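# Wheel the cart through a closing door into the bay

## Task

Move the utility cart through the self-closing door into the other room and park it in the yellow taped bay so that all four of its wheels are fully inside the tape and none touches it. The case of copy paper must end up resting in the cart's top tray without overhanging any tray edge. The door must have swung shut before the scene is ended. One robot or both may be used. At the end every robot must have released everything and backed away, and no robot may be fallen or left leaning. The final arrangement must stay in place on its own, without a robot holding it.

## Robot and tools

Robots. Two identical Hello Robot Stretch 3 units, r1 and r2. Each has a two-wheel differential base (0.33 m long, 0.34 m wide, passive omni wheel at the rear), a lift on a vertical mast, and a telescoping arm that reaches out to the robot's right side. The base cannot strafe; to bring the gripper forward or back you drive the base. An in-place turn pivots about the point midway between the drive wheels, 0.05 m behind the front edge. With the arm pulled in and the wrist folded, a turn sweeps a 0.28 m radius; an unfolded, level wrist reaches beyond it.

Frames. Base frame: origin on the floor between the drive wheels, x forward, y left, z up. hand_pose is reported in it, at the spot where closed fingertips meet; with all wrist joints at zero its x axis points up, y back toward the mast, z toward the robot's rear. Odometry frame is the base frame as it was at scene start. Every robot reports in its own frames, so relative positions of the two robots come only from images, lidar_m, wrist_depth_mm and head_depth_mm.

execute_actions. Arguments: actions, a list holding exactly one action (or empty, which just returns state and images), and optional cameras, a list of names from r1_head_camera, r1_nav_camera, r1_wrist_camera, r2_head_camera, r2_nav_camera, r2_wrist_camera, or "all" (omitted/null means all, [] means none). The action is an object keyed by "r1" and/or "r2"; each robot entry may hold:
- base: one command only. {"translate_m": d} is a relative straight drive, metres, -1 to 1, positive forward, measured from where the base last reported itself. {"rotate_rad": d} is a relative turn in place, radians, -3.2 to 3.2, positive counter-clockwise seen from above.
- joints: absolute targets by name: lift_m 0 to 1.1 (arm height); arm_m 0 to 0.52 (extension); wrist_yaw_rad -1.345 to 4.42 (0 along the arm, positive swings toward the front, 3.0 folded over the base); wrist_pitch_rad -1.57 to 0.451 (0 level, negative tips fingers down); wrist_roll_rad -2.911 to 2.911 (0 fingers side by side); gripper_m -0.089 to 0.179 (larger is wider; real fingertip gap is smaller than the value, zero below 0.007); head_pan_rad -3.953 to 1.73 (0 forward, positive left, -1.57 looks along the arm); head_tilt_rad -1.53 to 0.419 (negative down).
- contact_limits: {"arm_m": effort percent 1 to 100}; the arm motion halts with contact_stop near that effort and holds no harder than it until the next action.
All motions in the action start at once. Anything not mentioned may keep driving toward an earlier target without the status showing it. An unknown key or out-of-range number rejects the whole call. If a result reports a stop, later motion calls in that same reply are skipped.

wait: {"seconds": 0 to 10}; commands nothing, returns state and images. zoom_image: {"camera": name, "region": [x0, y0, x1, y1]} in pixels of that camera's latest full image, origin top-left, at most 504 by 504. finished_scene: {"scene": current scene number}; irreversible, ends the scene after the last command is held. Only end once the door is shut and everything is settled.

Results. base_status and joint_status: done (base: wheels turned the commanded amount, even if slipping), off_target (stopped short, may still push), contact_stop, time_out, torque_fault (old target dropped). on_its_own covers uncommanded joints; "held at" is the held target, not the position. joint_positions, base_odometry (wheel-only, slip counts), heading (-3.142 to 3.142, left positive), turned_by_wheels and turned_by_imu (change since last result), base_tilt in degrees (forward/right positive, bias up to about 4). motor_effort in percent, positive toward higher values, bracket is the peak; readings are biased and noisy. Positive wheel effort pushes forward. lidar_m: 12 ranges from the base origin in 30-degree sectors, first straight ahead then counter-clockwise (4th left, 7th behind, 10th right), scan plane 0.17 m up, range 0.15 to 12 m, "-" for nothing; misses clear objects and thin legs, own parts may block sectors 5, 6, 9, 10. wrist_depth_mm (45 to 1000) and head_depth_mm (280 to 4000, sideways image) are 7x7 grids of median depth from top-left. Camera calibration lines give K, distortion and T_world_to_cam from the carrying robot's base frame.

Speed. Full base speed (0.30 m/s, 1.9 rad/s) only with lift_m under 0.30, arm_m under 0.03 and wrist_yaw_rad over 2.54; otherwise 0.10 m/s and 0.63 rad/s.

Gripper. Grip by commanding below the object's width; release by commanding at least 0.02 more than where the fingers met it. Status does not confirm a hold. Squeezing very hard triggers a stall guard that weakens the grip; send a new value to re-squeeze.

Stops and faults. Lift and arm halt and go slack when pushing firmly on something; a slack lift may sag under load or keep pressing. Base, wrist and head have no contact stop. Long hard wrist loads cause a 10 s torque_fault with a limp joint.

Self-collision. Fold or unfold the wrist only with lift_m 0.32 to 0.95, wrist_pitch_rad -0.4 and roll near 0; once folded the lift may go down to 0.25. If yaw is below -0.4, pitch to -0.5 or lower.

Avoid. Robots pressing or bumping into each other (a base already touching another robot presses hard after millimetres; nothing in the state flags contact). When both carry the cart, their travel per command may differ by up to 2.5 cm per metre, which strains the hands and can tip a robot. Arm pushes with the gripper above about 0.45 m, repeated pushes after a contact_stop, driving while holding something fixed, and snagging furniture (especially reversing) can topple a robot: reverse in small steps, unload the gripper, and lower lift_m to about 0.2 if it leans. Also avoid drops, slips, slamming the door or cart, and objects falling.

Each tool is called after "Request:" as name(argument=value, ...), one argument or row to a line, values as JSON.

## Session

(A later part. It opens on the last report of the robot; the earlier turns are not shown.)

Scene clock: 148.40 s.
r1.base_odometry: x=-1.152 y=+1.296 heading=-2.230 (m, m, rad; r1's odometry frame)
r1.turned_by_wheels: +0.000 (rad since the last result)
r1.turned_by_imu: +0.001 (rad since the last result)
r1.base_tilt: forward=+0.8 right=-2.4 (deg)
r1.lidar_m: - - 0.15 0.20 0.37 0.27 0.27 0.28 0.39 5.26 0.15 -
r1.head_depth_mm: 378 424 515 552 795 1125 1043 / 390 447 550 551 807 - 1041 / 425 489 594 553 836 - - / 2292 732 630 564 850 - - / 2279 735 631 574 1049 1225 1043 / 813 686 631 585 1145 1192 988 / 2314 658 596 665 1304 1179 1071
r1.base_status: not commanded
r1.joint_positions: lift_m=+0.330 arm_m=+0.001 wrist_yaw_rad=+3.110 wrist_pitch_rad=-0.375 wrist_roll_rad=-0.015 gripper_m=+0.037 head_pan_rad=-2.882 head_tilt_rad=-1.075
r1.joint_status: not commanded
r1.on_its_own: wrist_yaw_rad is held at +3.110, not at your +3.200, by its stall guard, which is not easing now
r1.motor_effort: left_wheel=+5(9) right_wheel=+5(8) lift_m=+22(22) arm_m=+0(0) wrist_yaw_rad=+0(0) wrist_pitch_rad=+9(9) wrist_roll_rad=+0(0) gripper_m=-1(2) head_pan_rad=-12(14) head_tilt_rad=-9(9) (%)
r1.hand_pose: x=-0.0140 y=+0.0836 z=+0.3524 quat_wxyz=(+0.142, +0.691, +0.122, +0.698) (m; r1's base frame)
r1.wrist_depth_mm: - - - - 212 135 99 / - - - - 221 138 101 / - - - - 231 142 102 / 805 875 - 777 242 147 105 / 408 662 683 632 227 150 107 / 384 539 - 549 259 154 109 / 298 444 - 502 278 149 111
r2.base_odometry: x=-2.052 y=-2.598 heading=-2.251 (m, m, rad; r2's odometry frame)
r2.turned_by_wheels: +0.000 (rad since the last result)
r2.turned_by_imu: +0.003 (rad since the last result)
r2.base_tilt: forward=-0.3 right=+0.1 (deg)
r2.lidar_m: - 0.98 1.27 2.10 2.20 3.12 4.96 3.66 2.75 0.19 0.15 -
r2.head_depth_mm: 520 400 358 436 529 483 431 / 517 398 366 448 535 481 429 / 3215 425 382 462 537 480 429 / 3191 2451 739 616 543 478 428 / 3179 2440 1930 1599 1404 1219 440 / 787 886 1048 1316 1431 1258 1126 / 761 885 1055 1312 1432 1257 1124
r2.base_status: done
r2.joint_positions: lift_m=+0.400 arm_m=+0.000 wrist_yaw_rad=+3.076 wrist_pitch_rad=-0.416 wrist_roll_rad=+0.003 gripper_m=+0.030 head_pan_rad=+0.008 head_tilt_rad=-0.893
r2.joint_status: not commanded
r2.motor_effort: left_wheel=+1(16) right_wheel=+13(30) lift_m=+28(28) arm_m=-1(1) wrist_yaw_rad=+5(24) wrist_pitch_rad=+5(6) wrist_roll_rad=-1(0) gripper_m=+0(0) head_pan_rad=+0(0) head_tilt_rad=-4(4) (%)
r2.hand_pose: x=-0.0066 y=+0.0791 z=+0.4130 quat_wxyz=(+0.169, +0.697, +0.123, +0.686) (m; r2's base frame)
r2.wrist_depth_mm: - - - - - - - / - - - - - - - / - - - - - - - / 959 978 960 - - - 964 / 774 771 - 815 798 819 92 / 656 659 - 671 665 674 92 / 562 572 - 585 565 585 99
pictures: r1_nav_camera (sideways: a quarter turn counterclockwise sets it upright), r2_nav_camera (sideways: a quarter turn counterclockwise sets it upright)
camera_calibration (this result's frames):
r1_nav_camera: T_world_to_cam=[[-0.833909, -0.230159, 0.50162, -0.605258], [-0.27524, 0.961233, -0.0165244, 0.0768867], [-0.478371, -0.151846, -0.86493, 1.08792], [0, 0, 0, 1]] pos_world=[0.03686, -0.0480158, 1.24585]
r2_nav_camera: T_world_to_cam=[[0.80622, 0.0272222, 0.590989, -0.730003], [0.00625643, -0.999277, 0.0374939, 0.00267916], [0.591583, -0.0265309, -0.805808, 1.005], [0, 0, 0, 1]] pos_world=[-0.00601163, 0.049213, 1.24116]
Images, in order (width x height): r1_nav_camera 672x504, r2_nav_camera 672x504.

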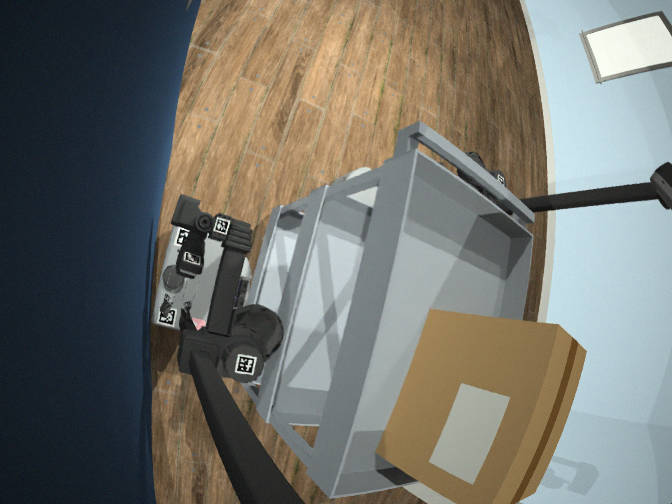

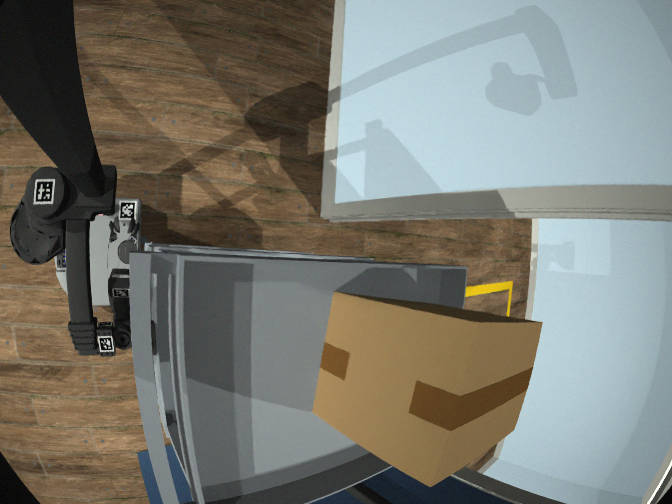

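Request:
execute_actions(
  actions=[
    {"r2":{"base":{"rotate_rad":-0.14}}},
  ],
  cameras=[],
)

Request:
execute_actions(
  actions=[
    {"r2":{"base":{"translate_m":0.4},"joints":{"head_tilt_rad":-1.1}}},
  ],
  cameras=["r1_nav_camera","r2_nav_camera"],
)

Scene clock: 151.73 s.
r1.base_odometry: x=-1.152 y=+1.296 heading=-2.230 (m, m, rad; r1's odometry frame)
r1.turned_by_wheels: +0.000 (rad since the last result)
r1.turned_by_imu: +0.000 (rad since the last result)
r1.base_tilt: forward=+0.8 right=-2.5 (deg)
r1.lidar_m: - - 0.15 0.20 0.37 0.28 0.27 0.28 0.38 5.26 0.15 -
r1.head_depth_mm: 378 424 515 552 796 1125 1039 / 390 447 549 552 809 - 1041 / 423 493 594 553 835 - - / 2306 731 630 564 847 - - / 2310 733 631 573 864 1227 1041 / 817 685 632 584 1127 1191 989 / 2317 660 595 655 1309 1178 1068
r1.base_status: not commanded
r1.joint_positions: lift_m=+0.330 arm_m=+0.001 wrist_yaw_rad=+3.110 wrist_pitch_rad=-0.375 wrist_roll_rad=-0.015 gripper_m=+0.037 head_pan_rad=-2.882 head_tilt_rad=-1.075
r1.joint_status: not commanded
r1.on_its_own: wrist_yaw_rad is held at +3.110, not at your +3.200, by its stall guard, which is not easing now
r1.motor_effort: left_wheel=+1(5) right_wheel=+3(4) lift_m=+22(22) arm_m=+0(0) wrist_yaw_rad=-1(0) wrist_pitch_rad=+8(9) wrist_roll_rad=+0(0) gripper_m=-1(1) head_pan_rad=-12(13) head_tilt_rad=-9(10) (%)
r1.hand_pose: x=-0.0140 y=+0.0836 z=+0.3524 quat_wxyz=(+0.142, +0.691, +0.122, +0.698) (m; r1's base frame)
r1.wrist_depth_mm: - - - - 213 135 98 / - - - - 222 138 100 / - - - - 231 142 102 / 796 874 - 788 241 146 104 / 407 667 695 636 227 150 106 / 385 542 - 548 258 154 109 / 301 447 - 504 277 149 111
r2.base_odometry: x=-2.052 y=-2.598 heading=-2.391 (m, m, rad; r2's odometry frame)
r2.turned_by_wheels: -0.140 (rad since the last result)
r2.turned_by_imu: -0.141 (rad since the last result)
r2.base_tilt: forward=-0.5 right=+0.1 (deg)
r2.lidar_m: - 0.95 1.11 2.10 2.13 2.72 4.97 4.28 2.88 0.37 0.15 -
r2.head_depth_mm: 520 400 376 467 542 483 431 / 516 397 377 468 543 481 430 / 513 396 378 470 545 480 429 / 532 394 379 470 544 479 428 / 3178 2437 725 614 552 477 427 / 3177 2437 1974 1551 1427 1258 1124 / 3032 896 1020 1240 1418 1250 1123
r2.base_status: done
r2.joint_positions: lift_m=+0.400 arm_m=+0.000 wrist_yaw_rad=+3.078 wrist_pitch_rad=-0.416 wrist_roll_rad=+0.003 gripper_m=+0.030 head_pan_rad=+0.008 head_tilt_rad=-0.893
r2.joint_status: not commanded
r2.motor_effort: left_wheel=+17(24) right_wheel=+0(6) lift_m=+28(27) arm_m=-1(1) wrist_yaw_rad=+3(4) wrist_pitch_rad=+6(6) wrist_roll_rad=+0(0) gripper_m=+0(0) head_pan_rad=-1(0) head_tilt_rad=-4(4) (%)
r2.hand_pose: x=-0.0070 y=+0.0791 z=+0.4130 quat_wxyz=(+0.168, +0.697, +0.124, +0.686) (m; r2's base frame)
r2.wrist_depth_mm: - - - - - - 878 / - - - - - - 887 / - - - - - - 904 / 956 962 981 - - - 87 / 781 776 - 812 808 818 87 / 648 657 - 672 675 675 88 / 565 571 - 581 562 580 93
pictures: none
No camera images: the call's "cameras" was empty. Leave "cameras" out to get every camera's image.

Scene clock: 156.70 s.
r1.base_odometry: x=-1.152 y=+1.296 heading=-2.229 (m, m, rad; r1's odometry frame)
r1.turned_by_wheels: +0.000 (rad since the last result)
r1.turned_by_imu: +0.001 (rad since the last result)
r1.base_tilt: forward=+0.9 right=-2.5 (deg)
r1.lidar_m: - - 0.15 0.20 0.36 0.27 0.27 2.89 3.92 5.25 0.15 -
r1.head_depth_mm: 2294 697 628 543 796 1058 1041 / 764 886 930 496 749 - 1042 / 2298 916 897 872 1252 - - / 2304 1927 1624 1282 1281 - - / 2314 1917 1663 1468 1303 1223 1044 / 2314 1932 1670 1469 1308 1192 987 / 2311 1927 1670 1464 1302 1175 1070
r1.base_status: not commanded
r1.joint_positions: lift_m=+0.330 arm_m=+0.001 wrist_yaw_rad=+3.110 wrist_pitch_rad=-0.375 wrist_roll_rad=-0.015 gripper_m=+0.037 head_pan_rad=-2.881 head_tilt_rad=-1.075
r1.joint_status: not commanded
r1.on_its_own: wrist_yaw_rad is held at +3.110, not at your +3.200, by its stall guard, which is not easing now
r1.motor_effort: left_wheel=+6(5) right_wheel=+4(4) lift_m=+21(22) arm_m=+0(0) wrist_yaw_rad=+0(0) wrist_pitch_rad=+9(9) wrist_roll_rad=+0(0) gripper_m=-2(0) head_pan_rad=-12(13) head_tilt_rad=-9(9) (%)
r1.hand_pose: x=-0.0140 y=+0.0836 z=+0.3524 quat_wxyz=(+0.142, +0.691, +0.122, +0.698) (m; r1's base frame)
r1.wrist_depth_mm: - - - - 212 135 98 / - - - - 222 139 100 / 728 731 - - 231 142 103 / 603 570 - 799 239 146 104 / 483 451 685 630 228 150 106 / 383 416 - 552 258 154 109 / 296 480 - 498 276 149 111
r2.base_odometry: x=-2.344 y=-2.871 heading=-2.390 (m, m, rad; r2's odometry frame)
r2.turned_by_wheels: +0.000 (rad since the last result)
r2.turned_by_imu: +0.003 (rad since the last result)
r2.base_tilt: forward=-0.4 right=+0.1 (deg)
r2.lidar_m: - - 0.73 1.29 2.17 2.77 5.36 4.22 0.85 0.27 0.15 -
r2.head_depth_mm: 336 347 438 543 499 462 1048 / 333 348 442 541 498 461 356 / 332 352 446 539 496 454 353 / 330 354 450 536 494 453 350 / 336 379 576 542 493 450 350 / 2083 1751 1551 1390 511 450 384 / 2076 1816 1611 925 1252 1196 1104
r2.base_status: done
r2.joint_positions: lift_m=+0.400 arm_m=+0.000 wrist_yaw_rad=+3.079 wrist_pitch_rad=-0.416 wrist_roll_rad=+0.003 gripper_m=+0.030 head_pan_rad=+0.008 head_tilt_rad=-1.087
r2.joint_status: all done
r2.motor_effort: left_wheel=+14(46) right_wheel=+0(18) lift_m=+27(28) arm_m=-1(1) wrist_yaw_rad=+2(2) wrist_pitch_rad=+6(6) wrist_roll_rad=+0(0) gripper_m=+0(0) head_pan_rad=+0(0) head_tilt_rad=-7(25) (%)
r2.hand_pose: x=-0.0071 y=+0.0791 z=+0.4130 quat_wxyz=(+0.168, +0.697, +0.124, +0.686) (m; r2's base frame)
r2.wrist_depth_mm: - - - - - 668 77 / - - - - - 109 78 / - - - - - 110 79 / 950 970 976 - 921 111 79 / 776 784 - 798 805 113 80 / 657 661 - 665 672 124 81 / 570 571 - 572 547 139 82
pictures: r1_nav_camera (sideways: a quarter turn counterclockwise sets it upright), r2_nav_camera (sideways: a quarter turn counterclockwise sets it upright)
camera_calibration (this result's frames):
r1_nav_camera: T_world_to_cam=[[-0.833832, -0.230513, 0.501586, -0.605213], [-0.275642, 0.961118, -0.0165252, 0.0768901], [-0.478274, -0.152037, -0.86495, 1.08794], [0, 0, 0, 1]] pos_world=[0.0368822, -0.0480023, 1.24585]
r2_nav_camera: T_world_to_cam=[[0.905067, 0.0280436, 0.424343, -0.513523], [0.0135268, -0.999217, 0.0371844, 0.00304718], [0.425054, -0.0279144, -0.904738, 1.13459], [0, 0, 0, 1]] pos_world=[-0.0175302, 0.0491173, 1.2443]
Images, in order (width x height): r1_nav_camera 672x504, r2_nav_camera 672x504.

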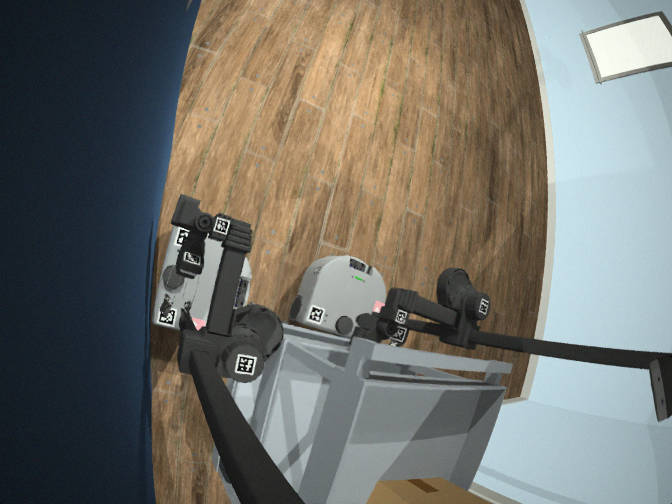

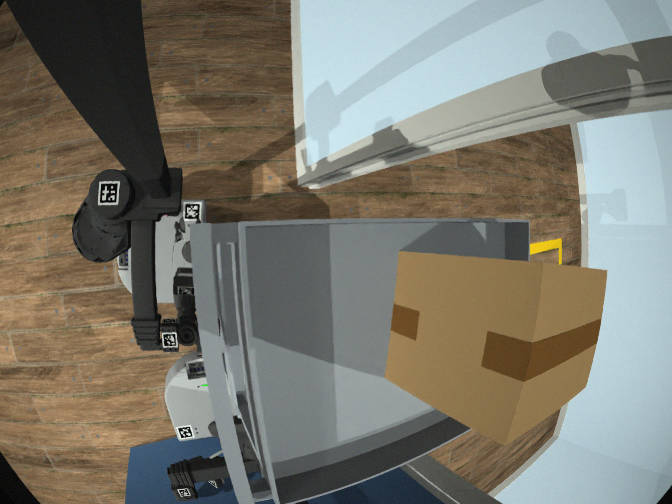

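Request:
execute_actions(
  actions=[
    {"r2":{"base":{"translate_m":0.6}}},
  ],
  cameras=["r2_nav_camera"],
)

Scene clock: 164.67 s.
r1.base_odometry: x=-1.152 y=+1.296 heading=-2.229 (m, m, rad; r1's odometry frame)
r1.turned_by_wheels: +0.000 (rad since the last result)
r1.turned_by_imu: +0.001 (rad since the last result)
r1.base_tilt: forward=+0.8 right=-2.4 (deg)
r1.lidar_m: - - 0.15 0.20 0.66 0.84 1.91 2.89 3.94 5.26 0.15 -
r1.head_depth_mm: 2290 1926 1656 1454 1282 1172 1042 / 2292 1921 1665 1459 1297 - 1044 / 2285 1929 1658 1461 1331 - - / 2305 1934 1659 1462 1301 - - / 2304 1930 1658 1457 1303 1231 1045 / 2316 1923 1669 1462 1303 1195 987 / 2323 1931 1662 1460 1302 1177 1071
r1.base_status: not commanded
r1.joint_positions: lift_m=+0.330 arm_m=+0.001 wrist_yaw_rad=+3.110 wrist_pitch_rad=-0.375 wrist_roll_rad=-0.015 gripper_m=+0.037 head_pan_rad=-2.881 head_tilt_rad=-1.075
r1.joint_status: not commanded
r1.on_its_own: wrist_yaw_rad is held at +3.110, not at your +3.200, by its stall guard, which is not easing now
r1.motor_effort: left_wheel=+5(5) right_wheel=+4(3) lift_m=+22(22) arm_m=+0(0) wrist_yaw_rad=+0(0) wrist_pitch_rad=+9(9) wrist_roll_rad=+0(0) gripper_m=-1(1) head_pan_rad=-13(12) head_tilt_rad=-9(9) (%)
r1.hand_pose: x=-0.0140 y=+0.0836 z=+0.3524 quat_wxyz=(+0.142, +0.691, +0.122, +0.698) (m; r1's base frame)
r1.wrist_depth_mm: - - - - 212 135 99 / - - - - 222 139 100 / 749 709 - - 231 142 102 / 596 730 - 785 240 146 104 / 547 669 695 638 228 150 107 / 567 581 - 552 258 154 109 / 498 490 - 498 276 149 111
r2.base_odometry: x=-2.783 y=-3.280 heading=-2.390 (m, m, rad; r2's odometry frame)
r2.turned_by_wheels: +0.000 (rad since the last result)
r2.turned_by_imu: +0.003 (rad since the last result)
r2.base_tilt: forward=-0.5 right=+0.0 (deg)
r2.lidar_m: - - 2.35 0.27 0.28 2.85 5.96 1.15 0.67 0.20 0.15 -
r2.head_depth_mm: 335 340 426 536 500 456 665 / 333 347 436 534 499 455 351 / 332 354 445 541 497 453 353 / 330 360 458 540 493 451 351 / 2101 684 587 536 493 451 351 / 2084 1818 1609 1443 1293 1158 382 / 2064 1814 1605 1438 1308 1200 1101
r2.base_status: done
r2.joint_positions: lift_m=+0.400 arm_m=+0.000 wrist_yaw_rad=+3.079 wrist_pitch_rad=-0.416 wrist_roll_rad=+0.003 gripper_m=+0.030 head_pan_rad=+0.008 head_tilt_rad=-1.087
r2.joint_status: not commanded
r2.motor_effort: left_wheel=+7(30) right_wheel=+6(12) lift_m=+28(27) arm_m=-1(1) wrist_yaw_rad=+2(2) wrist_pitch_rad=+6(6) wrist_roll_rad=-1(1) gripper_m=+0(0) head_pan_rad=+0(0) head_tilt_rad=-7(7) (%)
r2.hand_pose: x=-0.0073 y=+0.0791 z=+0.4130 quat_wxyz=(+0.168, +0.697, +0.124, +0.686) (m; r2's base frame)
r2.wrist_depth_mm: - 262 281 - - - 85 / - 282 305 - - - 85 / - 310 324 - - - 85 / 962 347 355 - - 124 86 / 782 725 - 809 810 134 86 / 655 640 - 664 674 136 86 / 571 575 - 574 556 140 86
pictures: r2_nav_camera (sideways: a quarter turn counterclockwise sets it upright)
camera_calibration (this result's frames):
r2_nav_camera: T_world_to_cam=[[0.905103, 0.0280438, 0.424267, -0.513425], [0.0135299, -0.999217, 0.037184, 0.00304773], [0.424978, -0.027915, -0.904773, 1.13464], [0, 0, 0, 1]] pos_world=[-0.0175351, 0.0491172, 1.24431]
Images, in order (width x height): r2_nav_camera 672x504.

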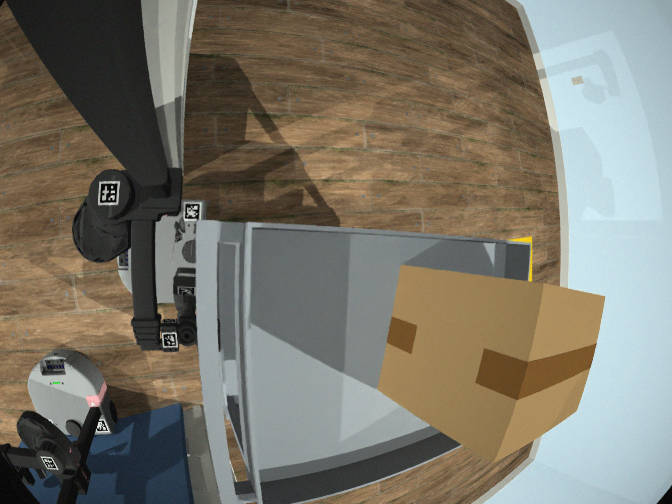

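Request:
execute_actions(
  actions=[
    {"r2":{"base":{"translate_m":0.3}}},
  ],
  cameras=[],
)

Request:
execute_actions(
  actions=[
    {"r2":{"base":{"rotate_rad":-0.3}}},
  ],
  cameras=[],
)

Request:
execute_actions(
  actions=[
    {"r2":{"base":{"translate_m":0.75}},"r1":{"base":{"translate_m":-0.75},"joints":{"head_pan_rad":0}}},
  ],
  cameras=["r1_nav_camera","r2_nav_camera"],
)

Scene clock: 171.67 s.
r1.base_odometry: x=-1.152 y=+1.296 heading=-2.229 (m, m, rad; r1's odometry frame)
r1.turned_by_wheels: +0.000 (rad since the last result)
r1.turned_by_imu: +0.001 (rad since the last result)
r1.base_tilt: forward=+0.8 right=-2.5 (deg)
r1.lidar_m: - - 0.15 0.20 0.97 0.99 1.92 2.88 3.95 5.28 0.15 -
r1.head_depth_mm: 2283 1928 1653 1458 1295 1174 1039 / 2296 1913 1652 1452 1304 - 1044 / 2291 1914 1652 1463 1320 - - / 2308 1923 1662 1465 1299 - - / 2308 1922 1670 1467 1306 1229 1045 / 2301 1928 1669 1456 1300 1194 982 / 2315 1934 1666 1464 1311 1178 1065
r1.base_status: not commanded
r1.joint_positions: lift_m=+0.330 arm_m=+0.001 wrist_yaw_rad=+3.110 wrist_pitch_rad=-0.375 wrist_roll_rad=-0.015 gripper_m=+0.037 head_pan_rad=-2.881 head_tilt_rad=-1.075
r1.joint_status: not commanded
r1.on_its_own: wrist_yaw_rad is held at +3.110, not at your +3.200, by its stall guard, which is not easing now
r1.motor_effort: left_wheel=+5(5) right_wheel=+5(3) lift_m=+22(22) arm_m=+0(0) wrist_yaw_rad=+0(0) wrist_pitch_rad=+9(9) wrist_roll_rad=+0(1) gripper_m=+0(0) head_pan_rad=-12(12) head_tilt_rad=-10(10) (%)
r1.hand_pose: x=-0.0140 y=+0.0836 z=+0.3524 quat_wxyz=(+0.142, +0.691, +0.122, +0.698) (m; r1's base frame)
r1.wrist_depth_mm: - - - - 213 135 98 / - - - - 222 138 100 / 926 814 - - 232 142 102 / 806 810 - 787 240 146 105 / 710 707 690 636 228 150 106 / 576 578 - 550 259 154 109 / 489 494 - 499 276 149 111
r2.base_odometry: x=-3.002 y=-3.485 heading=-2.390 (m, m, rad; r2's odometry frame)
r2.turned_by_wheels: +0.000 (rad since the last result)
r2.turned_by_imu: +0.002 (rad since the last result)
r2.base_tilt: forward=-0.3 right=+0.1 (deg)
r2.lidar_m: - - 2.38 2.02 0.52 0.44 6.26 0.91 0.70 0.19 0.15 -
r2.head_depth_mm: 335 343 429 536 499 456 664 / 333 351 441 537 498 455 354 / 332 359 452 539 495 454 357 / 353 391 487 545 494 452 354 / 2090 1733 615 536 486 450 354 / 2092 1825 1615 1443 1307 1189 1081 / 2070 1813 1605 1437 1310 1193 1101
r2.base_status: done
r2.joint_positions: lift_m=+0.400 arm_m=+0.000 wrist_yaw_rad=+3.078 wrist_pitch_rad=-0.416 wrist_roll_rad=+0.003 gripper_m=+0.030 head_pan_rad=+0.008 head_tilt_rad=-1.087
r2.joint_status: not commanded
r2.motor_effort: left_wheel=+6(19) right_wheel=+6(19) lift_m=+28(28) arm_m=-1(1) wrist_yaw_rad=+3(2) wrist_pitch_rad=+6(6) wrist_roll_rad=-1(0) gripper_m=+0(0) head_pan_rad=+0(1) head_tilt_rad=-7(7) (%)
r2.hand_pose: x=-0.0070 y=+0.0791 z=+0.4130 quat_wxyz=(+0.169, +0.697, +0.124, +0.686) (m; r2's base frame)
r2.wrist_depth_mm: 515 714 - - - - 91 / 509 704 - - - - 91 / 499 754 - - - - 91 / 489 736 988 - - 969 91 / 480 727 - 810 787 781 91 / 453 646 - 668 676 628 91 / 471 570 - 573 565 144 114
pictures: none
No camera images: the call's "cameras" was empty. Leave "cameras" out to get every camera's image.

Scene clock: 173.20 s.
r1.base_odometry: x=-1.152 y=+1.296 heading=-2.229 (m, m, rad; r1's odometry frame)
r1.turned_by_wheels: +0.000 (rad since the last result)
r1.turned_by_imu: +0.000 (rad since the last result)
r1.base_tilt: forward=+0.8 right=-2.5 (deg)
r1.lidar_m: - - 0.15 0.20 0.98 0.99 1.92 2.89 3.97 5.26 0.15 -
r1.head_depth_mm: 2287 1934 1657 1452 1303 1170 1040 / 2304 1928 1667 1454 1303 - 1040 / 2295 1934 1657 1463 1324 - - / 2292 1933 1662 1449 1304 - - / 2296 1930 1655 1454 1304 1225 1039 / 2293 1926 1669 1464 1307 1191 986 / 2318 1933 1670 1463 1304 1176 1065
r1.base_status: not commanded
r1.joint_positions: lift_m=+0.330 arm_m=+0.001 wrist_yaw_rad=+3.110 wrist_pitch_rad=-0.375 wrist_roll_rad=-0.015 gripper_m=+0.037 head_pan_rad=-2.881 head_tilt_rad=-1.075
r1.joint_status: not commanded
r1.on_its_own: wrist_yaw_rad is held at +3.110, not at your +3.200, by its stall guard, which is not easing now
r1.motor_effort: left_wheel=+5(5) right_wheel=+4(5) lift_m=+22(22) arm_m=+0(0) wrist_yaw_rad=+0(0) wrist_pitch_rad=+8(9) wrist_roll_rad=+0(0) gripper_m=-1(1) head_pan_rad=-13(13) head_tilt_rad=-10(9) (%)
r1.hand_pose: x=-0.0140 y=+0.0836 z=+0.3524 quat_wxyz=(+0.142, +0.691, +0.122, +0.698) (m; r1's base frame)
r1.wrist_depth_mm: - - - - 214 135 98 / - - - - 221 139 101 / 866 860 - - 232 142 103 / 800 794 - 772 242 147 105 / 710 696 701 624 226 151 107 / 582 577 - 550 259 154 109 / 496 495 - 502 276 150 111
r2.base_odometry: x=-3.002 y=-3.485 heading=-2.690 (m, m, rad; r2's odometry frame)
r2.turned_by_wheels: -0.300 (rad since the last result)
r2.turned_by_imu: -0.303 (rad since the last result)
r2.base_tilt: forward=-0.7 right=+0.2 (deg)
r2.lidar_m: - - 2.81 2.25 0.88 0.44 0.47 6.25 0.74 0.70 0.15 -
r2.head_depth_mm: 349 635 616 552 499 473 1113 / 342 397 515 549 498 473 370 / 338 387 497 547 496 470 365 / 336 378 482 545 494 458 356 / 331 370 469 542 492 451 355 / 326 362 516 541 491 1155 1105 / 658 673 631 1414 1307 1200 1106
r2.base_status: done
r2.joint_positions: lift_m=+0.400 arm_m=+0.000 wrist_yaw_rad=+3.079 wrist_pitch_rad=-0.416 wrist_roll_rad=+0.003 gripper_m=+0.030 head_pan_rad=+0.008 head_tilt_rad=-1.087
r2.joint_status: not commanded
r2.motor_effort: left_wheel=+18(30) right_wheel=+1(6) lift_m=+28(28) arm_m=-1(1) wrist_yaw_rad=+2(1) wrist_pitch_rad=+6(6) wrist_roll_rad=+0(0) gripper_m=-1(0) head_pan_rad=+0(0) head_tilt_rad=-6(7) (%)
r2.hand_pose: x=-0.0071 y=+0.0791 z=+0.4130 quat_wxyz=(+0.168, +0.697, +0.124, +0.686) (m; r2's base frame)
r2.wrist_depth_mm: - - - - - - 79 / - - - - - - 81 / - - - - - - 83 / 880 966 975 - - 112 85 / 749 771 - 810 799 115 87 / 641 656 - 667 675 127 90 / 561 571 - 571 560 132 121
pictures: none
No camera images: the call's "cameras" was empty. Leave "cameras" out to get every camera's image.

Scene clock: 181.77 s.
r1.base_odometry: x=-0.693 y=+1.890 heading=-2.230 (m, m, rad; r1's odometry frame)
r1.turned_by_wheels: +0.000 (rad since the last result)
r1.turned_by_imu: -0.012 (rad since the last result)
r1.base_tilt: forward=+0.8 right=-2.5 (deg)
r1.lidar_m: 0.15 0.19 1.64 0.50 0.48 0.67 1.82 2.10 2.87 5.27 4.48 -
r1.head_depth_mm: - - - - - - 1069 / - - - - - - - / - - - - - 337 - / - - - - - 593 - / - - - - 466 1157 - / - - - 409 1255 1171 1078 / - - 357 1377 1295 1171 1071
r1.base_status: done
r1.joint_positions: lift_m=+0.330 arm_m=+0.001 wrist_yaw_rad=+3.111 wrist_pitch_rad=-0.375 wrist_roll_rad=-0.016 gripper_m=+0.037 head_pan_rad=-0.007 head_tilt_rad=-1.089
r1.joint_status: all done
r1.on_its_own: wrist_yaw_rad is held at +3.110, not at your +3.200, by its stall guard, which is not easing now
r1.motor_effort: left_wheel=+9(14) right_wheel=+15(34) lift_m=+22(22) arm_m=+1(1) wrist_yaw_rad=-1(17) wrist_pitch_rad=+9(9) wrist_roll_rad=+0(0) gripper_m=-1(1) head_pan_rad=+5(97) head_tilt_rad=-4(31) (%)
r1.hand_pose: x=-0.0142 y=+0.0837 z=+0.3524 quat_wxyz=(+0.142, +0.691, +0.122, +0.698) (m; r1's base frame)
r1.wrist_depth_mm: 446 453 - - - - - / 488 491 - - - - - / 521 525 - - - - - / 573 579 - 856 823 829 825 / 623 617 629 681 690 667 648 / 589 585 - 572 546 559 557 / 502 495 - 509 481 480 462
r2.base_odometry: x=-3.676 y=-3.812 heading=-2.690 (m, m, rad; r2's odometry frame)
r2.turned_by_wheels: +0.000 (rad since the last result)
r2.turned_by_imu: +0.004 (rad since the last result)
r2.base_tilt: forward=-0.4 right=+0.1 (deg)
r2.lidar_m: - - 2.05 2.54 2.53 1.30 1.18 1.07 1.11 1.69 0.25 0.15
r2.head_depth_mm: 2151 1839 607 552 520 1176 1124 / 2095 660 612 549 504 805 - / 362 461 591 547 496 470 370 / 351 420 537 544 494 468 362 / 342 398 502 543 492 454 376 / 333 378 470 540 491 460 1112 / 326 360 447 538 1255 1195 1105
r2.base_status: done
r2.joint_positions: lift_m=+0.400 arm_m=+0.000 wrist_yaw_rad=+3.079 wrist_pitch_rad=-0.416 wrist_roll_rad=+0.003 gripper_m=+0.030 head_pan_rad=+0.008 head_tilt_rad=-1.087
r2.joint_status: not commanded
r2.motor_effort: left_wheel=+14(31) right_wheel=-1(6) lift_m=+28(28) arm_m=-1(1) wrist_yaw_rad=+3(1) wrist_pitch_rad=+6(6) wrist_roll_rad=+0(0) gripper_m=+0(0) head_pan_rad=+1(0) head_tilt_rad=-7(7) (%)
r2.hand_pose: x=-0.0071 y=+0.0791 z=+0.4130 quat_wxyz=(+0.168, +0.697, +0.124, +0.686) (m; r2's base frame)
r2.wrist_depth_mm: - - - - - - 81 / - - - - - - 83 / - - - - - - 86 / 963 953 969 - - 111 90 / 787 783 - 806 796 117 93 / 654 655 - 674 678 130 96 / 564 571 - 578 560 138 398
pictures: r1_nav_camera (sideways: a quarter turn counterclockwise sets it upright), r2_nav_camera (sideways: a quarter turn counterclockwise sets it upright)
camera_calibration (this result's frames):
r1_nav_camera: T_world_to_cam=[[0.872195, 0.00220698, 0.489153, -0.599424], [0.0119476, -0.999788, -0.0167925, 0.0754836], [0.489012, 0.0204906, -0.872037, 1.09125], [0, 0, 0, 1]] pos_world=[-0.0117211, 0.0544301, 1.24609]
r2_nav_camera: T_world_to_cam=[[0.905307, 0.0280457, 0.423831, -0.512857], [0.013548, -0.999217, 0.0371815, 0.00305093], [0.424542, -0.0279186, -0.904978, 1.13491], [0, 0, 0, 1]] pos_world=[-0.0175628, 0.049117, 1.24432]
Images, in order (width x height): r1_nav_camera 672x504, r2_nav_camera 672x504.

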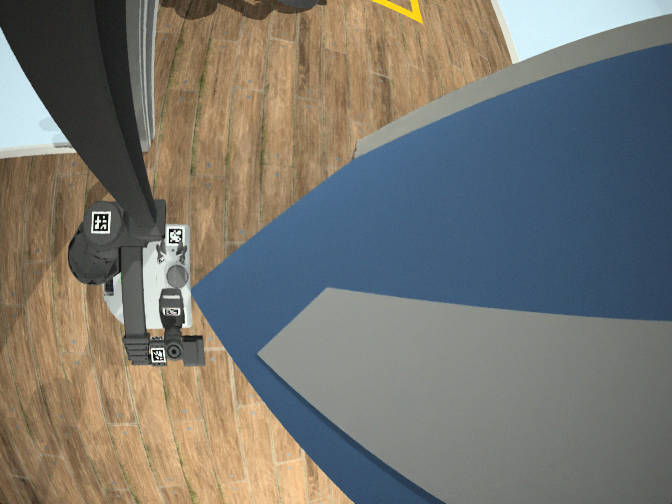

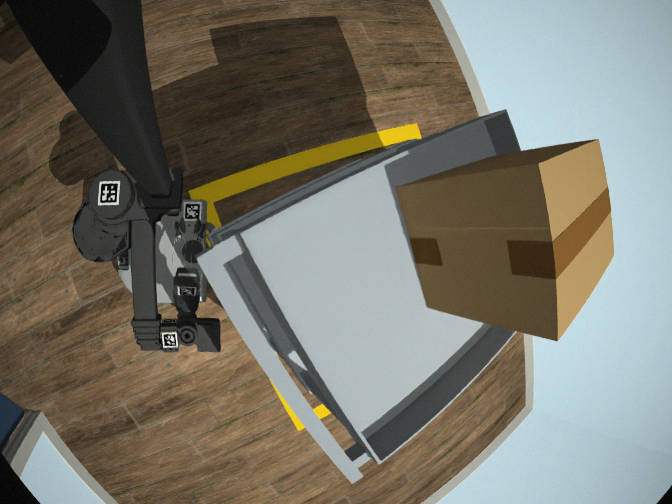

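Cart is roughly bay-aligned; square up and push the rest.

Request:
execute_actions(
  actions=[
    {"r2":{"base":{"rotate_rad":0.35}},"r1":{"base":{"translate_m":-0.1}}},
  ],
  cameras=[],
)

Request:
execute_actions(
  actions=[
    {"r2":{"base":{"translate_m":0.2}},"r1":{"base":{"translate_m":-0.2}}},
  ],
  cameras=[],
)

Request:
execute_actions(
  actions=[
    {"r2":{"base":{"translate_m":-0.6},"joints":{"lift_m":0.28,"head_tilt_rad":-0.9}},"r1":{"base":{"translate_m":-0.2}}},
  ],
  cameras=["r1_nav_camera","r2_nav_camera","r2_head_camera"],
)

Scene clock: 186.93 s.
r1.base_odometry: x=-0.631 y=+1.969 heading=-2.229 (m, m, rad; r1's odometry frame)
r1.turned_by_wheels: +0.001 (rad since the last result)
r1.turned_by_imu: -0.005 (rad since the last result)
r1.base_tilt: forward=+0.9 right=-2.4 (deg)
r1.lidar_m: 1.93 0.16 0.15 0.46 0.49 0.66 1.78 2.00 2.71 5.26 4.04 2.93
r1.head_depth_mm: 2190 1861 1635 1439 1289 1170 1068 / 2195 1862 1626 1442 1289 1168 - / 2208 1860 1621 1436 1291 1170 - / 2195 1858 1626 1440 1292 1166 - / 2190 1872 1632 1442 1269 1140 - / 2029 1799 1621 1478 382 449 1085 / 1362 1363 - 548 376 308 1066
r1.base_status: translate_m off_target (by the wheels' count: -0.1002 of -0.1000)
r1.joint_positions: lift_m=+0.330 arm_m=+0.001 wrist_yaw_rad=+3.111 wrist_pitch_rad=-0.375 wrist_roll_rad=-0.016 gripper_m=+0.037 head_pan_rad=+0.006 head_tilt_rad=-1.098
r1.joint_status: not commanded
r1.on_its_own: wrist_yaw_rad is held at +3.110, not at your +3.200, by its stall guard, which is not easing now; left_wheel is at rest, and its effort (+29) is outside its rest range (-18 to +18)
r1.motor_effort: left_wheel=+29(30) right_wheel=+3(17) lift_m=+22(22) arm_m=+0(0) wrist_yaw_rad=-1(1) wrist_pitch_rad=+9(9) wrist_roll_rad=+0(0) gripper_m=-1(0) head_pan_rad=-4(12) head_tilt_rad=+0(7) (%)
r1.hand_pose: x=-0.0141 y=+0.0837 z=+0.3524 quat_wxyz=(+0.142, +0.691, +0.122, +0.698) (m; r1's base frame)
r1.wrist_depth_mm: 442 448 448 - - 124 133 / 479 487 - - - 132 152 / 523 524 - - - 144 177 / 563 579 - 766 800 160 214 / 603 618 627 650 196 183 267 / 588 573 - 564 228 222 361 / 500 498 - 509 243 301 459
r2.base_odometry: x=-3.676 y=-3.812 heading=-2.340 (m, m, rad; r2's odometry frame)
r2.turned_by_wheels: +0.350 (rad since the last result)
r2.turned_by_imu: +0.356 (rad since the last result)
r2.base_tilt: forward=-0.4 right=+0.1 (deg)
r2.lidar_m: - 2.03 2.47 2.51 1.52 1.18 1.17 1.07 1.39 2.26 0.15 -
r2.head_depth_mm: 342 387 494 552 498 473 1099 / 340 384 492 549 498 472 366 / 338 383 489 547 495 464 363 / 337 381 485 546 494 463 359 / 677 655 594 543 492 452 366 / 1732 1726 1560 1422 1310 1205 1116 / 1799 1812 1604 1438 1306 1197 1101
r2.base_status: done
r2.joint_positions: lift_m=+0.400 arm_m=+0.000 wrist_yaw_rad=+3.079 wrist_pitch_rad=-0.416 wrist_roll_rad=+0.003 gripper_m=+0.030 head_pan_rad=+0.008 head_tilt_rad=-1.087
r2.joint_status: not commanded
r2.motor_effort: left_wheel=-4(10) right_wheel=+4(8) lift_m=+28(28) arm_m=-1(1) wrist_yaw_rad=+2(1) wrist_pitch_rad=+6(6) wrist_roll_rad=-1(1) gripper_m=+0(0) head_pan_rad=+0(0) head_tilt_rad=-7(7) (%)
r2.hand_pose: x=-0.0071 y=+0.0791 z=+0.4130 quat_wxyz=(+0.168, +0.697, +0.124, +0.686) (m; r2's base frame)
r2.wrist_depth_mm: - - - - - - - / - - - - - - - / - - - - - - - / 973 962 971 - - - 957 / 775 773 - 810 808 801 95 / 653 667 - 666 674 670 97 / 564 572 - 582 560 583 105
pictures: none
No camera images: the call's "cameras" was empty. Leave "cameras" out to get every camera's image.

Scene clock: 190.17 s.
r1.base_odometry: x=-0.509 y=+2.127 heading=-2.229 (m, m, rad; r1's odometry frame)
r1.turned_by_wheels: +0.000 (rad since the last result)
r1.turned_by_imu: -0.001 (rad since the last result)
r1.base_tilt: forward=+0.9 right=-2.5 (deg)
r1.lidar_m: 1.93 0.65 0.48 0.47 0.49 0.66 1.74 1.80 2.43 5.26 4.31 3.11
r1.head_depth_mm: 2200 1861 1623 1438 1286 1167 1066 / 2186 1857 1621 1440 1286 1166 - / 2195 1858 1625 1439 1288 1169 - / 2182 1864 1616 1442 1290 1170 - / 2179 1861 1624 1437 1294 1175 - / 2056 1816 1628 1436 1293 1170 1086 / 1366 1371 1348 1317 1257 1156 1069
r1.base_status: done
r1.joint_positions: lift_m=+0.330 arm_m=+0.001 wrist_yaw_rad=+3.111 wrist_pitch_rad=-0.375 wrist_roll_rad=-0.016 gripper_m=+0.037 head_pan_rad=+0.005 head_tilt_rad=-1.098
r1.joint_status: not commanded
r1.on_its_own: wrist_yaw_rad is held at +3.110, not at your +3.200, by its stall guard, which is not easing now
r1.motor_effort: left_wheel=+2(19) right_wheel=-2(12) lift_m=+22(22) arm_m=+0(0) wrist_yaw_rad=+0(0) wrist_pitch_rad=+8(8) wrist_roll_rad=+0(0) gripper_m=+0(0) head_pan_rad=-4(4) head_tilt_rad=+0(1) (%)
r1.hand_pose: x=-0.0141 y=+0.0837 z=+0.3524 quat_wxyz=(+0.142, +0.691, +0.122, +0.698) (m; r1's base frame)
r1.wrist_depth_mm: 442 441 451 452 450 448 449 / 471 485 - 490 492 485 495 / 510 518 - 531 528 528 543 / 569 574 - 589 576 576 596 / 607 610 626 636 615 627 645 / 594 572 - 567 547 554 553 / 498 493 - 506 482 472 479
r2.base_odometry: x=-3.816 y=-3.956 heading=-2.340 (m, m, rad; r2's odometry frame)
r2.turned_by_wheels: +0.000 (rad since the last result)
r2.turned_by_imu: +0.001 (rad since the last result)
r2.base_tilt: forward=-0.4 right=+0.1 (deg)
r2.lidar_m: - 2.02 2.19 2.52 1.82 1.36 1.31 1.26 1.68 0.27 0.15 -
r2.head_depth_mm: 333 351 444 543 499 462 1081 / 332 353 448 541 497 460 354 / 331 355 452 539 495 453 354 / 330 358 455 539 493 452 350 / 1532 670 604 543 492 451 376 / 1606 1789 1615 1448 1309 1203 1120 / 1596 1778 1597 1440 1304 1199 1103
r2.base_status: done
r2.joint_positions: lift_m=+0.400 arm_m=+0.000 wrist_yaw_rad=+3.079 wrist_pitch_rad=-0.417 wrist_roll_rad=+0.003 gripper_m=+0.030 head_pan_rad=+0.008 head_tilt_rad=-1.089
r2.joint_status: not commanded
r2.motor_effort: left_wheel=+5(36) right_wheel=+6(23) lift_m=+27(28) arm_m=-1(1) wrist_yaw_rad=+2(2) wrist_pitch_rad=+6(6) wrist_roll_rad=+0(0) gripper_m=+0(0) head_pan_rad=+0(0) head_tilt_rad=-6(7) (%)
r2.hand_pose: x=-0.0072 y=+0.0791 z=+0.4129 quat_wxyz=(+0.168, +0.697, +0.125, +0.686) (m; r2's base frame)
r2.wrist_depth_mm: - - - - - - - / - - - - - - 76 / - - - - - - 77 / 965 967 972 - - - 77 / 774 788 - 808 803 776 78 / 656 655 - 660 675 650 79 / 566 573 - 577 563 546 80
pictures: none
No camera images: the call's "cameras" was empty. Leave "cameras" out to get every camera's image.

Scene clock: 194.37 s.
r1.base_odometry: x=-0.387 y=+2.285 heading=-2.229 (m, m, rad; r1's odometry frame)
r1.turned_by_wheels: +0.000 (rad since the last result)
r1.turned_by_imu: +0.000 (rad since the last result)
r1.base_tilt: forward=+0.9 right=-2.4 (deg)
r1.lidar_m: 1.92 0.68 0.49 0.47 0.49 0.66 1.54 1.59 2.16 5.29 4.58 3.32
r1.head_depth_mm: 2186 1869 1620 1441 1286 1169 1066 / 2192 1869 1622 1437 1289 1170 - / 2196 1871 1619 1449 1296 1169 - / 2183 1872 1631 1440 1295 1169 - / 2185 1879 1633 1441 1285 1170 - / 2046 1799 1628 1434 1291 1172 1080 / 1364 1360 1351 1345 1255 1155 1066
r1.base_status: done
r1.joint_positions: lift_m=+0.330 arm_m=+0.001 wrist_yaw_rad=+3.111 wrist_pitch_rad=-0.375 wrist_roll_rad=-0.016 gripper_m=+0.037 head_pan_rad=+0.005 head_tilt_rad=-1.098
r1.joint_status: not commanded
r1.on_its_own: wrist_yaw_rad is held at +3.110, not at your +3.200, by its stall guard, which is not easing now
r1.motor_effort: left_wheel=+2(3) right_wheel=-1(4) lift_m=+22(22) arm_m=+0(0) wrist_yaw_rad=-1(0) wrist_pitch_rad=+9(9) wrist_roll_rad=+0(0) gripper_m=-2(0) head_pan_rad=-3(4) head_tilt_rad=-1(1) (%)
r1.hand_pose: x=-0.0141 y=+0.0837 z=+0.3524 quat_wxyz=(+0.142, +0.691, +0.122, +0.698) (m; r1's base frame)
r1.wrist_depth_mm: 434 441 450 458 459 459 473 / 468 481 - 494 502 502 514 / 511 523 - 534 538 540 557 / 557 565 - 578 599 598 613 / 594 615 617 628 629 646 651 / 580 583 - 564 551 560 550 / 497 497 - 506 487 478 473
r2.base_odometry: x=-3.398 y=-3.525 heading=-2.340 (m, m, rad; r2's odometry frame)
r2.turned_by_wheels: +0.000 (rad since the last result)
r2.turned_by_imu: -0.003 (rad since the last result)
r2.base_tilt: forward=-0.4 right=+0.2 (deg)
r2.lidar_m: 0.65 2.27 2.62 2.50 0.93 0.74 0.70 0.71 0.85 2.09 2.33 0.69
r2.head_depth_mm: 1132 921 1160 1116 1447 1275 1141 / 838 893 1152 1123 1360 1270 1135 / 825 898 1149 1124 1358 1261 1131 / 845 902 1142 1094 1353 1262 1132 / 1908 2218 1867 1621 1407 1260 1127 / 2015 2225 1954 1650 1420 1251 1128 / 1996 2233 1938 1632 1418 1253 1121
r2.base_status: done
r2.joint_positions: lift_m=+0.280 arm_m=+0.000 wrist_yaw_rad=+3.079 wrist_pitch_rad=-0.417 wrist_roll_rad=+0.003 gripper_m=+0.030 head_pan_rad=+0.008 head_tilt_rad=-0.901
r2.joint_status: all done
r2.motor_effort: left_wheel=-2(16) right_wheel=+3(6) lift_m=+23(23) arm_m=-1(1) wrist_yaw_rad=+1(1) wrist_pitch_rad=+6(6) wrist_roll_rad=+0(1) gripper_m=+0(0) head_pan_rad=+0(0) head_tilt_rad=+0(19) (%)
r2.hand_pose: x=-0.0072 y=+0.0791 z=+0.2931 quat_wxyz=(+0.168, +0.697, +0.125, +0.686) (m; r2's base frame)
r2.wrist_depth_mm: 919 - - - - - - / 917 - - - - - - / 851 985 - - - - - / 744 737 762 755 780 767 787 / 599 606 - 629 622 638 628 / 510 510 - 526 524 524 531 / 454 - - - 437 452 454
pictures: r1_nav_camera (sideways: a quarter turn counterclockwise sets it upright), r2_head_camera (sideways: a quarter turn clockwise sets it upright), r2_nav_camera (sideways: a quarter turn counterclockwise sets it upright)
camera_calibration (this result's frames):
r1_nav_camera: T_world_to_cam=[[0.876224, 0.0124443, 0.481744, -0.589799], [0.0235149, -0.99958, -0.0169492, 0.0756168], [0.481331, 0.0261794, -0.876148, 1.09664], [0, 0, 0, 1]] pos_world=[-0.0128297, 0.0542152, 1.24623]
r2_head_camera: T_world_to_cam=[[-0.799344, -0.0148124, -0.600692, 0.804292], [0.00807354, 0.999341, -0.0353861, 0.046652], [0.60082, -0.0331354, -0.798697, 0.997999], [0, 0, 0, 1]] pos_world=[0.0429113, -0.00163871, 1.28188]
r2_nav_camera: T_world_to_cam=[[0.811342, 0.027256, 0.583936, -0.720846], [0.00657256, -0.999275, 0.0375103, 0.0026563], [0.584535, -0.0265958, -0.810933, 1.0117], [0, 0, 0, 1]] pos_world=[-0.00654017, 0.0492087, 1.24125]
Images, in order (width x height): r1_nav_camera 672x504, r2_head_camera 896x504, r2_nav_camera 672x504.

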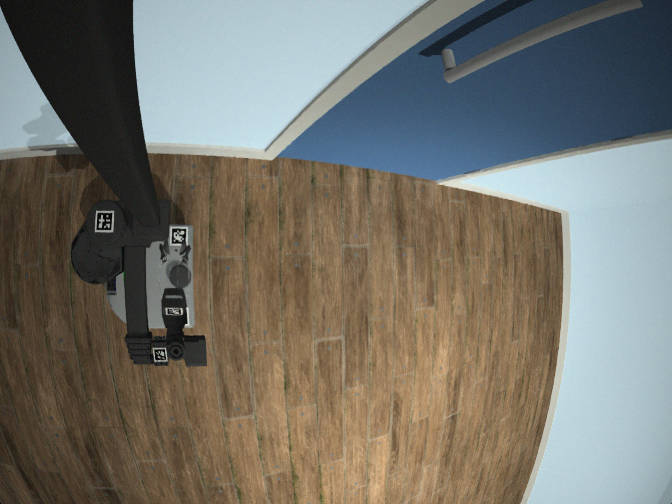

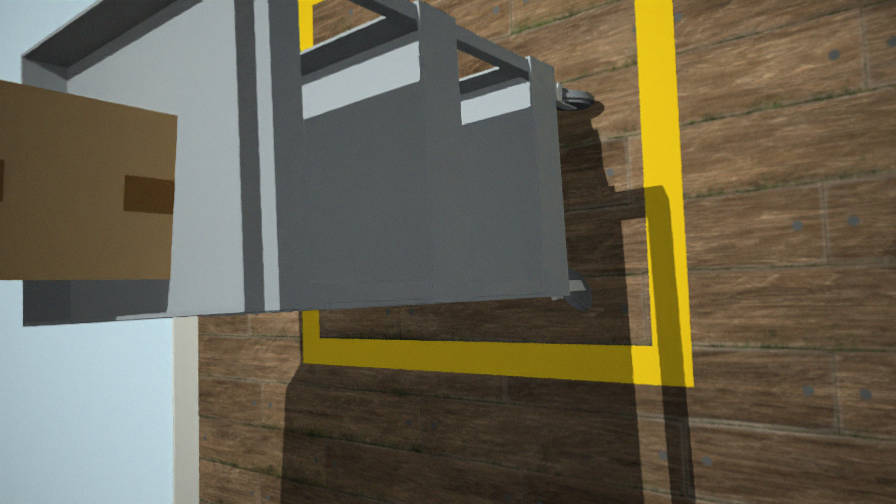

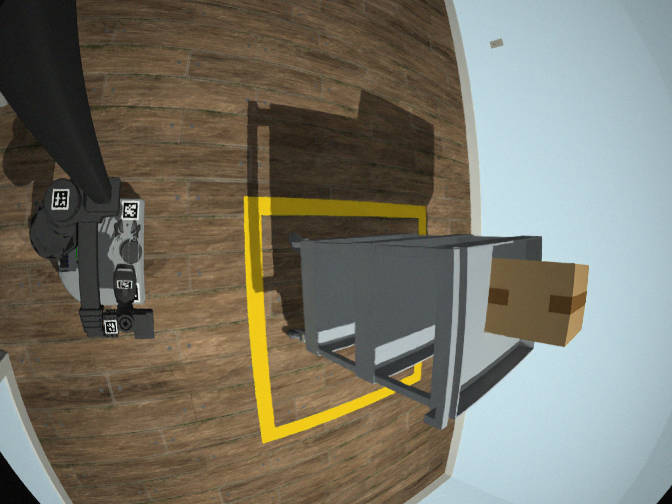

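Request:
finished_scene(
  scene=1,
)

The scene is finished: the task was done.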